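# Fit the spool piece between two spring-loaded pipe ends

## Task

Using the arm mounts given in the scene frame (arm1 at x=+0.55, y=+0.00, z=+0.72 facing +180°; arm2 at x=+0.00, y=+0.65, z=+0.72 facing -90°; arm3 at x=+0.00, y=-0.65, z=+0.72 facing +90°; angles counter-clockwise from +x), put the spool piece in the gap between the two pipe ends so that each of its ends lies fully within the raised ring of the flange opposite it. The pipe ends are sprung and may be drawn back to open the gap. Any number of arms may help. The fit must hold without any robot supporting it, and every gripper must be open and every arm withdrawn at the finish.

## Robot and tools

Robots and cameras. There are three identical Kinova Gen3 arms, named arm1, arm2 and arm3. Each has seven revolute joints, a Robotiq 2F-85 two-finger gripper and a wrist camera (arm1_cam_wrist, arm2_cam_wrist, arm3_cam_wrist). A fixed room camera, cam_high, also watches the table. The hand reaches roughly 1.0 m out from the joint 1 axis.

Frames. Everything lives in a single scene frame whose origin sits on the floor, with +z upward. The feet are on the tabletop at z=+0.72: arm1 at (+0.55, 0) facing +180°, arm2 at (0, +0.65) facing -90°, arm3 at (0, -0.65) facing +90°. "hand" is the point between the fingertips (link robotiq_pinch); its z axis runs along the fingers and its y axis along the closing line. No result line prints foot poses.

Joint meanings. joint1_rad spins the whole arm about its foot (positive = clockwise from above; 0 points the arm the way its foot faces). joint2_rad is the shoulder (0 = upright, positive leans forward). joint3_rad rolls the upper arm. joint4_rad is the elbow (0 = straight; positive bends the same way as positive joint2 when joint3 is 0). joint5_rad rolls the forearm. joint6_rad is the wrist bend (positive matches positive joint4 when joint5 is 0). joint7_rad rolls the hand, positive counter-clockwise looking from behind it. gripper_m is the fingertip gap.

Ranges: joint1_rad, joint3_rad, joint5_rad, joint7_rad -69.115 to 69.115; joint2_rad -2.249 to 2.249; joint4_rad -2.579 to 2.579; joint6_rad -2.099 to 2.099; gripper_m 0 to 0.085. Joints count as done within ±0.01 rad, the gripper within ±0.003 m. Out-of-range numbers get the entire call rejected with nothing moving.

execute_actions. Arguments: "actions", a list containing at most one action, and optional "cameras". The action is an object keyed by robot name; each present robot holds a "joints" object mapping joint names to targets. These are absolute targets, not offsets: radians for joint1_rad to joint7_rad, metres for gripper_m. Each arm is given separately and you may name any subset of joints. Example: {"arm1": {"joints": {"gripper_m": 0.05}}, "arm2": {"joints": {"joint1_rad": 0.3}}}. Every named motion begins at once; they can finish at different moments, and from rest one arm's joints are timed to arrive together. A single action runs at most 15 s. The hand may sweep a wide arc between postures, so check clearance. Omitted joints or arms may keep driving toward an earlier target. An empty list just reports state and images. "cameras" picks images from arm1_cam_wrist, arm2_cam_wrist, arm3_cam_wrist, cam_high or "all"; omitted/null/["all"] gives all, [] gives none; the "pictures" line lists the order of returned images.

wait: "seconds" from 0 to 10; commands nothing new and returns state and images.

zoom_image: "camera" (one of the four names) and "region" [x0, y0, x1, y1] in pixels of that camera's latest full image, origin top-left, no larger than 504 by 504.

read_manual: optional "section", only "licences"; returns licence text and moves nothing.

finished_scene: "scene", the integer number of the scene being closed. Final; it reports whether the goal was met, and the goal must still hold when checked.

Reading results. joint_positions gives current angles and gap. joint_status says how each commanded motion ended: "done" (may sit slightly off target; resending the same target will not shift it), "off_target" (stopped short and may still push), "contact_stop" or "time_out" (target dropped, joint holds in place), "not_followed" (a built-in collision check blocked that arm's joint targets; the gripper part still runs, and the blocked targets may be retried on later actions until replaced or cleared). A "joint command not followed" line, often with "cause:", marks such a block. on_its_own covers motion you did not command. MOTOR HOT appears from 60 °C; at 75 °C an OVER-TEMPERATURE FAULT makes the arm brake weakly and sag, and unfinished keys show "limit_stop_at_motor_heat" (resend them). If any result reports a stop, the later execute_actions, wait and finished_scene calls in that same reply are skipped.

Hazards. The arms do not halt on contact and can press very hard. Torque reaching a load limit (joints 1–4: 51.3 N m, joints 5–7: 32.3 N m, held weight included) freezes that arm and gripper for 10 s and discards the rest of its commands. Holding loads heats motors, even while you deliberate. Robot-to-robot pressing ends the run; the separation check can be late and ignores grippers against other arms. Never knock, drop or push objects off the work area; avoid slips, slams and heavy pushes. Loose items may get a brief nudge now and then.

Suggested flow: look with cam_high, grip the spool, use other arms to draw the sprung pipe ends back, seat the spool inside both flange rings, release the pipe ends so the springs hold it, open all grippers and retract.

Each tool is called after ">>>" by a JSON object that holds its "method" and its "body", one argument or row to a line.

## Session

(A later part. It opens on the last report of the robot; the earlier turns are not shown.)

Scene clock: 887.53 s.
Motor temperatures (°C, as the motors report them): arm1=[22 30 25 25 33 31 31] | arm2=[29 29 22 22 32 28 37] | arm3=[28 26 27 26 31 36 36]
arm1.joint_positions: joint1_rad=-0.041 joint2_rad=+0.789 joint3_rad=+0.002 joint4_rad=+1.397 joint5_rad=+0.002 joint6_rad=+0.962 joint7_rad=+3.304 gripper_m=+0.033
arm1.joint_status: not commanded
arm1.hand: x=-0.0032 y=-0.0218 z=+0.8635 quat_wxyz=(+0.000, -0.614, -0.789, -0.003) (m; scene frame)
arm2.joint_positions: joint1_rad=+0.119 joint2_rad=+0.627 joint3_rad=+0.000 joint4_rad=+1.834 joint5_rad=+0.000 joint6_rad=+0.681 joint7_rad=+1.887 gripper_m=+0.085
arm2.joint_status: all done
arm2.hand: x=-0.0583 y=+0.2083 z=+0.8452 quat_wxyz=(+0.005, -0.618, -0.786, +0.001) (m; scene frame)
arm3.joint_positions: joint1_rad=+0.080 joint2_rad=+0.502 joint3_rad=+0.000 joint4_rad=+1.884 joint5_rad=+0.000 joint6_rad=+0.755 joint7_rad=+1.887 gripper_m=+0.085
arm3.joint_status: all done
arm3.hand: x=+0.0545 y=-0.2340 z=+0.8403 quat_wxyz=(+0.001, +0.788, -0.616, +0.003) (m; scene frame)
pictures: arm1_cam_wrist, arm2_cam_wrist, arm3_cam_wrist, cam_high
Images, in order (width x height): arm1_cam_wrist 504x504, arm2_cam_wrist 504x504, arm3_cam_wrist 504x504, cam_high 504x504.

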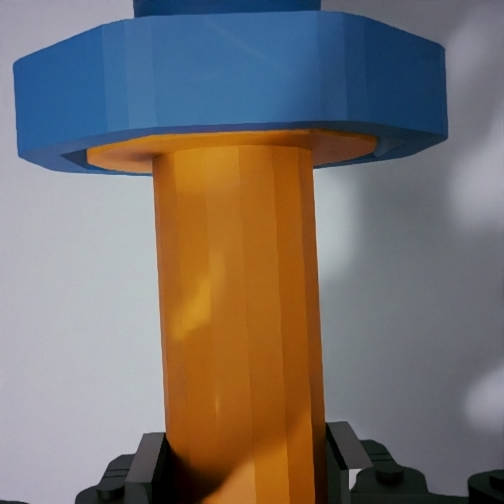

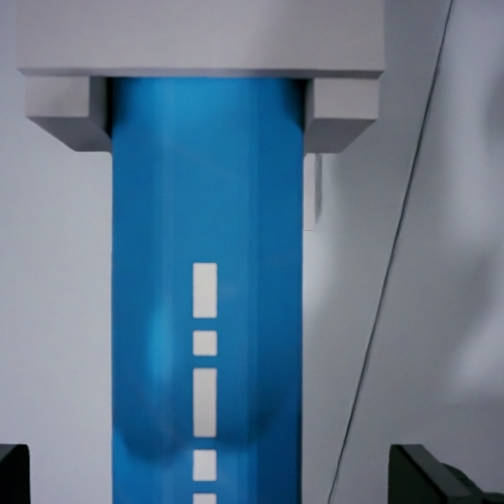

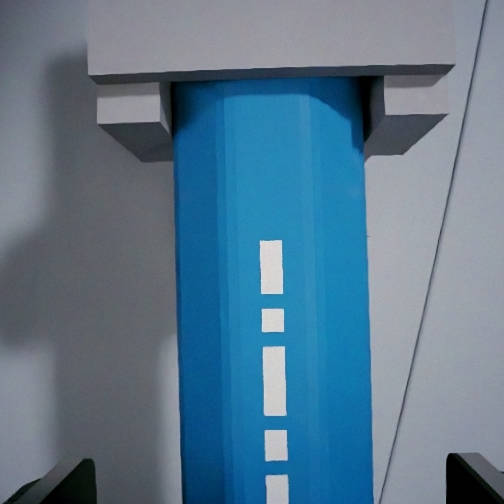

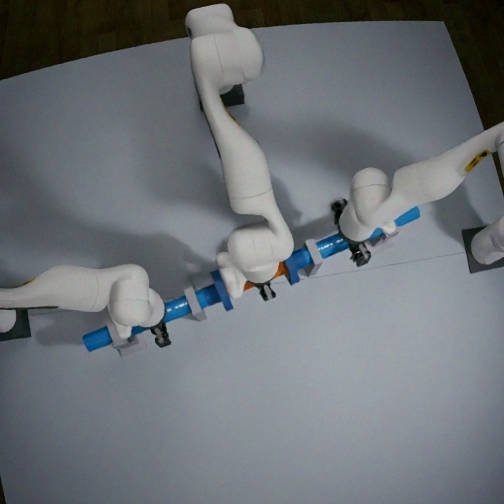

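>>> {"method": "execute_actions", "body": {
  "actions": [
    {"arm1":{"joints":{"gripper_m":0.085}},"arm2":{"joints":{"joint2_rad":0.2,"joint4_rad":1.6,"joint6_rad":1.3}},"arm3":{"joints":{"joint2_rad":0.2,"joint4_rad":1.6,"joint6_rad":1.3}}}
  ],
  "cameras": ["arm1_cam_wrist","cam_high"]
}}

>>> {"method": "execute_actions", "body": {
  "actions": [
    {"arm1":{"joints":{"joint2_rad":0.3,"joint4_rad":1.5,"joint6_rad":1.34}}}
  ]
}}

Scene clock: 904.20 s.
Motor temperatures (°C, as the motors report them): arm1=[22 31 25 25 33 31 31] | arm2=[29 28 22 22 32 28 37] | arm3=[28 26 27 26 31 36 36]
arm1.joint_positions: joint1_rad=-0.043 joint2_rad=+0.783 joint3_rad=+0.000 joint4_rad=+1.395 joint5_rad=+0.000 joint6_rad=+0.963 joint7_rad=+3.304 gripper_m=+0.085
arm1.joint_status: all done
arm1.hand: x=-0.0047 y=-0.0242 z=+0.8669 quat_wxyz=(+0.002, -0.613, -0.790, +0.001) (m; scene frame)
arm2.joint_positions: joint1_rad=+0.119 joint2_rad=+0.200 joint3_rad=+0.000 joint4_rad=+1.600 joint5_rad=+0.000 joint6_rad=+1.300 joint7_rad=+1.887 gripper_m=+0.085
arm2.joint_status: all done
arm2.hand: x=-0.0529 y=+0.2489 z=+1.0901 quat_wxyz=(-0.007, -0.617, -0.786, +0.018) (m; scene frame)
arm3.joint_positions: joint1_rad=+0.080 joint2_rad=+0.200 joint3_rad=+0.000 joint4_rad=+1.600 joint5_rad=+0.000 joint6_rad=+1.300 joint7_rad=+1.887 gripper_m=+0.085
arm3.joint_status: all done
arm3.hand: x=+0.0526 y=-0.2483 z=+1.0416 quat_wxyz=(-0.016, +0.788, -0.616, -0.008) (m; scene frame)
pictures: arm1_cam_wrist, cam_high
Images, in order (width x height): arm1_cam_wrist 504x504, cam_high 504x504.

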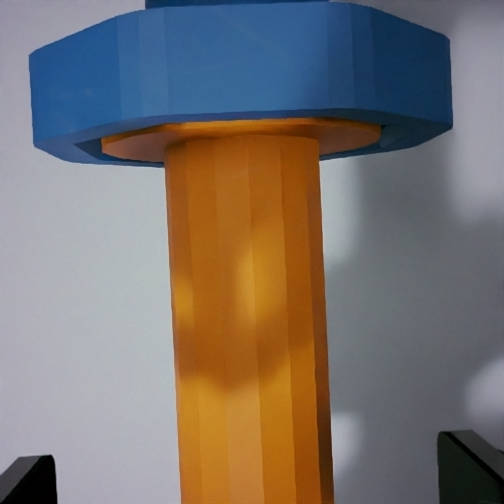

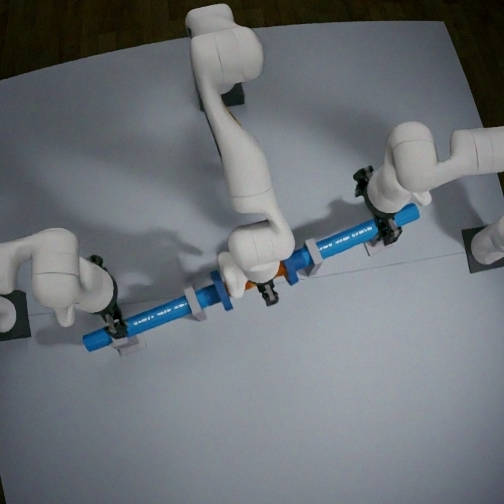

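Scene clock: 905.90 s.
Motor temperatures (°C, as the motors report them): arm1=[22 31 25 25 33 31 31] | arm2=[29 28 22 22 32 28 37] | arm3=[28 26 27 26 31 36 36]
arm1.joint_positions: joint1_rad=-0.043 joint2_rad=+0.300 joint3_rad=+0.000 joint4_rad=+1.500 joint5_rad=+0.000 joint6_rad=+1.340 joint7_rad=+3.304 gripper_m=+0.085
arm1.joint_status: all done
arm1.hand: x=+0.1195 y=-0.0135 z=+1.0783 quat_wxyz=(+0.002, -0.613, -0.790, +0.001) (m; scene frame)
arm2.joint_positions: joint1_rad=+0.119 joint2_rad=+0.200 joint3_rad=+0.000 joint4_rad=+1.600 joint5_rad=+0.000 joint6_rad=+1.300 joint7_rad=+1.887 gripper_m=+0.085
arm2.joint_status: not commanded
arm2.hand: x=-0.0529 y=+0.2489 z=+1.0901 quat_wxyz=(-0.007, -0.617, -0.786, +0.018) (m; scene frame)
arm3.joint_positions: joint1_rad=+0.080 joint2_rad=+0.200 joint3_rad=+0.000 joint4_rad=+1.600 joint5_rad=+0.000 joint6_rad=+1.300 joint7_rad=+1.887 gripper_m=+0.085
arm3.joint_status: not commanded
arm3.hand: x=+0.0526 y=-0.2483 z=+1.0416 quat_wxyz=(-0.016, +0.788, -0.616, -0.008) (m; scene frame)
pictures: arm1_cam_wrist, arm2_cam_wrist, arm3_cam_wrist, cam_high
Images, in order (width x height): arm1_cam_wrist 504x504, arm2_cam_wrist 504x504, arm3_cam_wrist 504x504, cam_high 504x504.

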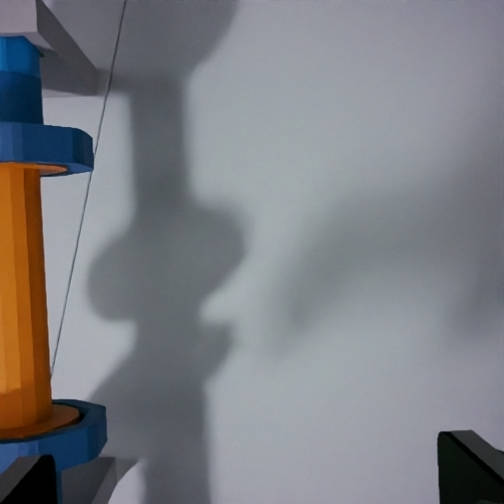

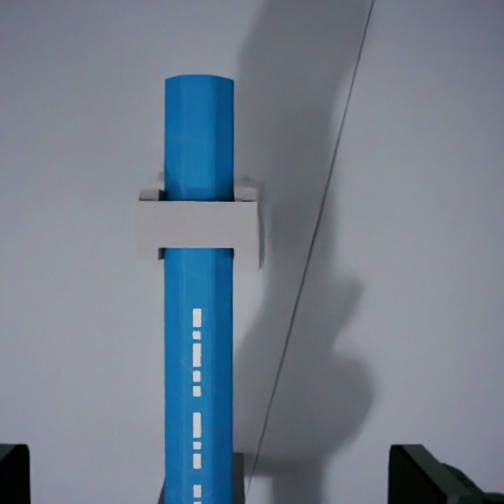

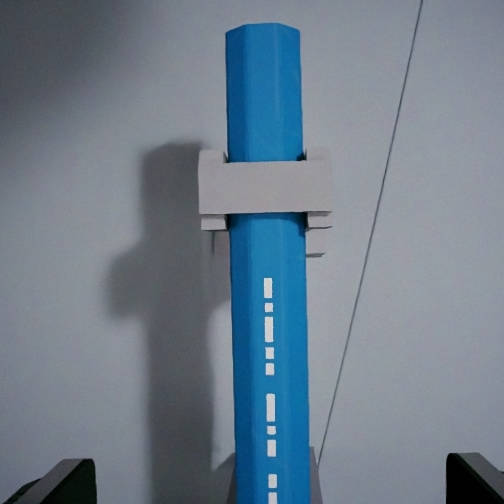

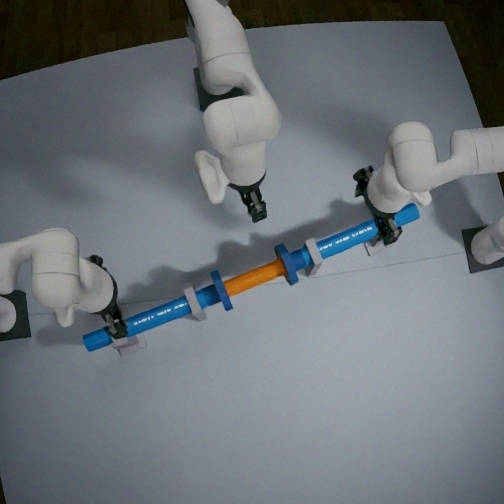

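>>> {"method": "execute_actions", "body": {
  "actions": []
}}

Scene clock: 925.50 s.
Motor temperatures (°C, as the motors report them): arm1=[22 30 25 25 33 31 31] | arm2=[29 28 22 22 32 28 37] | arm3=[28 26 26 26 31 36 36]
arm1.joint_positions: joint1_rad=-0.043 joint2_rad=+0.300 joint3_rad=+0.000 joint4_rad=+1.500 joint5_rad=+0.000 joint6_rad=+1.340 joint7_rad=+3.304 gripper_m=+0.085
arm1.joint_status: all done
arm1.hand: x=+0.1196 y=-0.0135 z=+1.0784 quat_wxyz=(+0.002, -0.613, -0.790, +0.001) (m; scene frame)
arm2.joint_positions: joint1_rad=+0.119 joint2_rad=+0.200 joint3_rad=+0.000 joint4_rad=+1.600 joint5_rad=+0.000 joint6_rad=+1.300 joint7_rad=+1.887 gripper_m=+0.085
arm2.joint_status: not commanded
arm2.hand: x=-0.0529 y=+0.2489 z=+1.0901 quat_wxyz=(-0.007, -0.617, -0.786, +0.018) (m; scene frame)
arm3.joint_positions: joint1_rad=+0.080 joint2_rad=+0.200 joint3_rad=+0.000 joint4_rad=+1.600 joint5_rad=+0.000 joint6_rad=+1.300 joint7_rad=+1.887 gripper_m=+0.085
arm3.joint_status: not commanded
arm3.hand: x=+0.0526 y=-0.2483 z=+1.0416 quat_wxyz=(-0.016, +0.788, -0.616, -0.008) (m; scene frame)
pictures: arm1_cam_wrist, arm2_cam_wrist, arm3_cam_wrist, cam_high
Images, in order (width x height): arm1_cam_wrist 504x504, arm2_cam_wrist 504x504, arm3_cam_wrist 504x504, cam_high 504x504.

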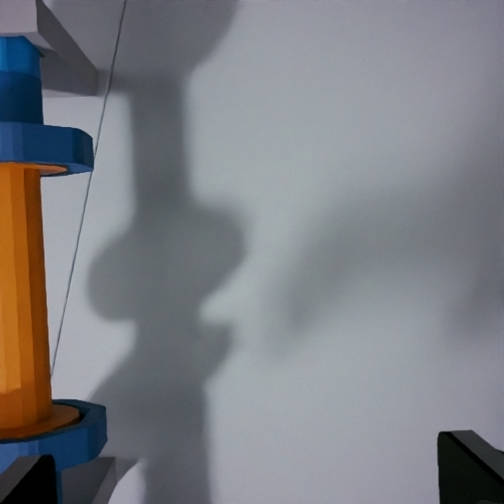

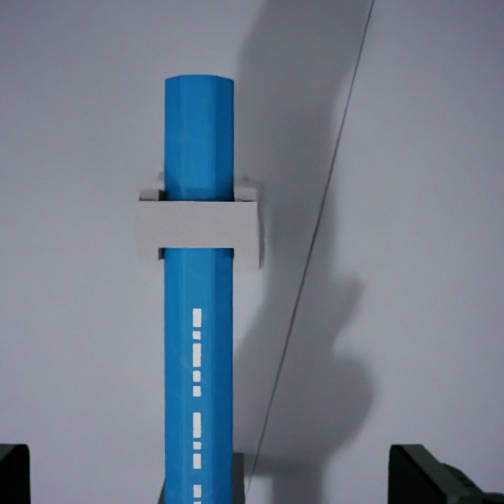

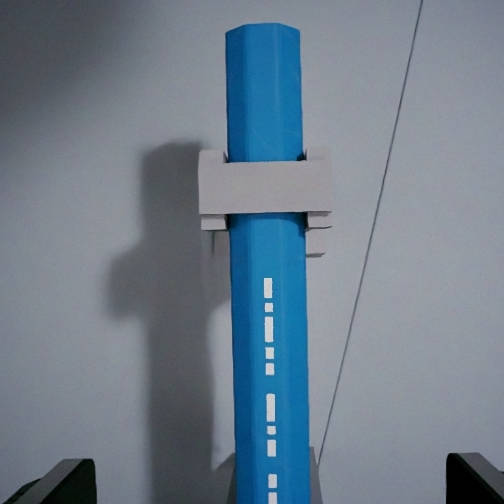

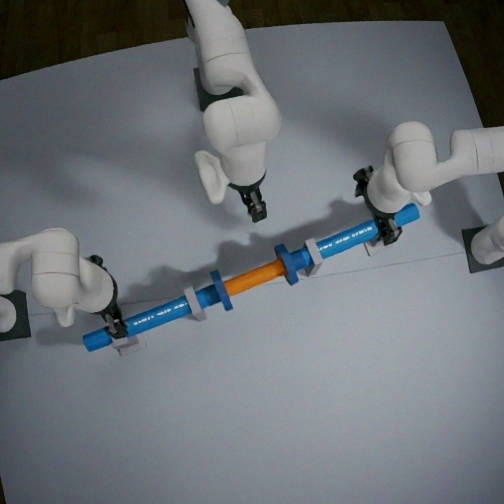

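>>> {"method": "zoom_image", "body": {
  "camera": "cam_high",
  "region": [190, 220, 330, 325]
}}

>>> {"method": "zoom_image", "body": {
  "camera": "arm1_cam_wrist",
  "region": [0, 100, 160, 504]
}}

Region (190, 220, 330, 325) of cam_high's 504x504 image, scaled by 3.600, with more detail than that image has; it fills the top 378 rows of this view, and the rest is white.

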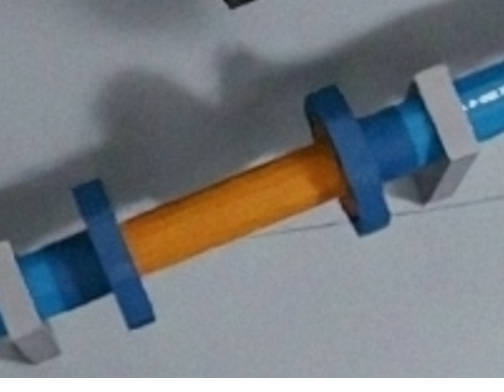

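Region (0, 100, 160, 504) of arm1_cam_wrist's 504x504 image, scaled by 1.248; it fills the left 200 columns of this view, and the rest is white.

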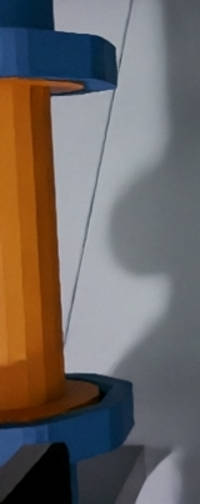

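>>> {"method": "finished_scene", "body": {
  "scene": 1
}}

The scene is finished: the task was done.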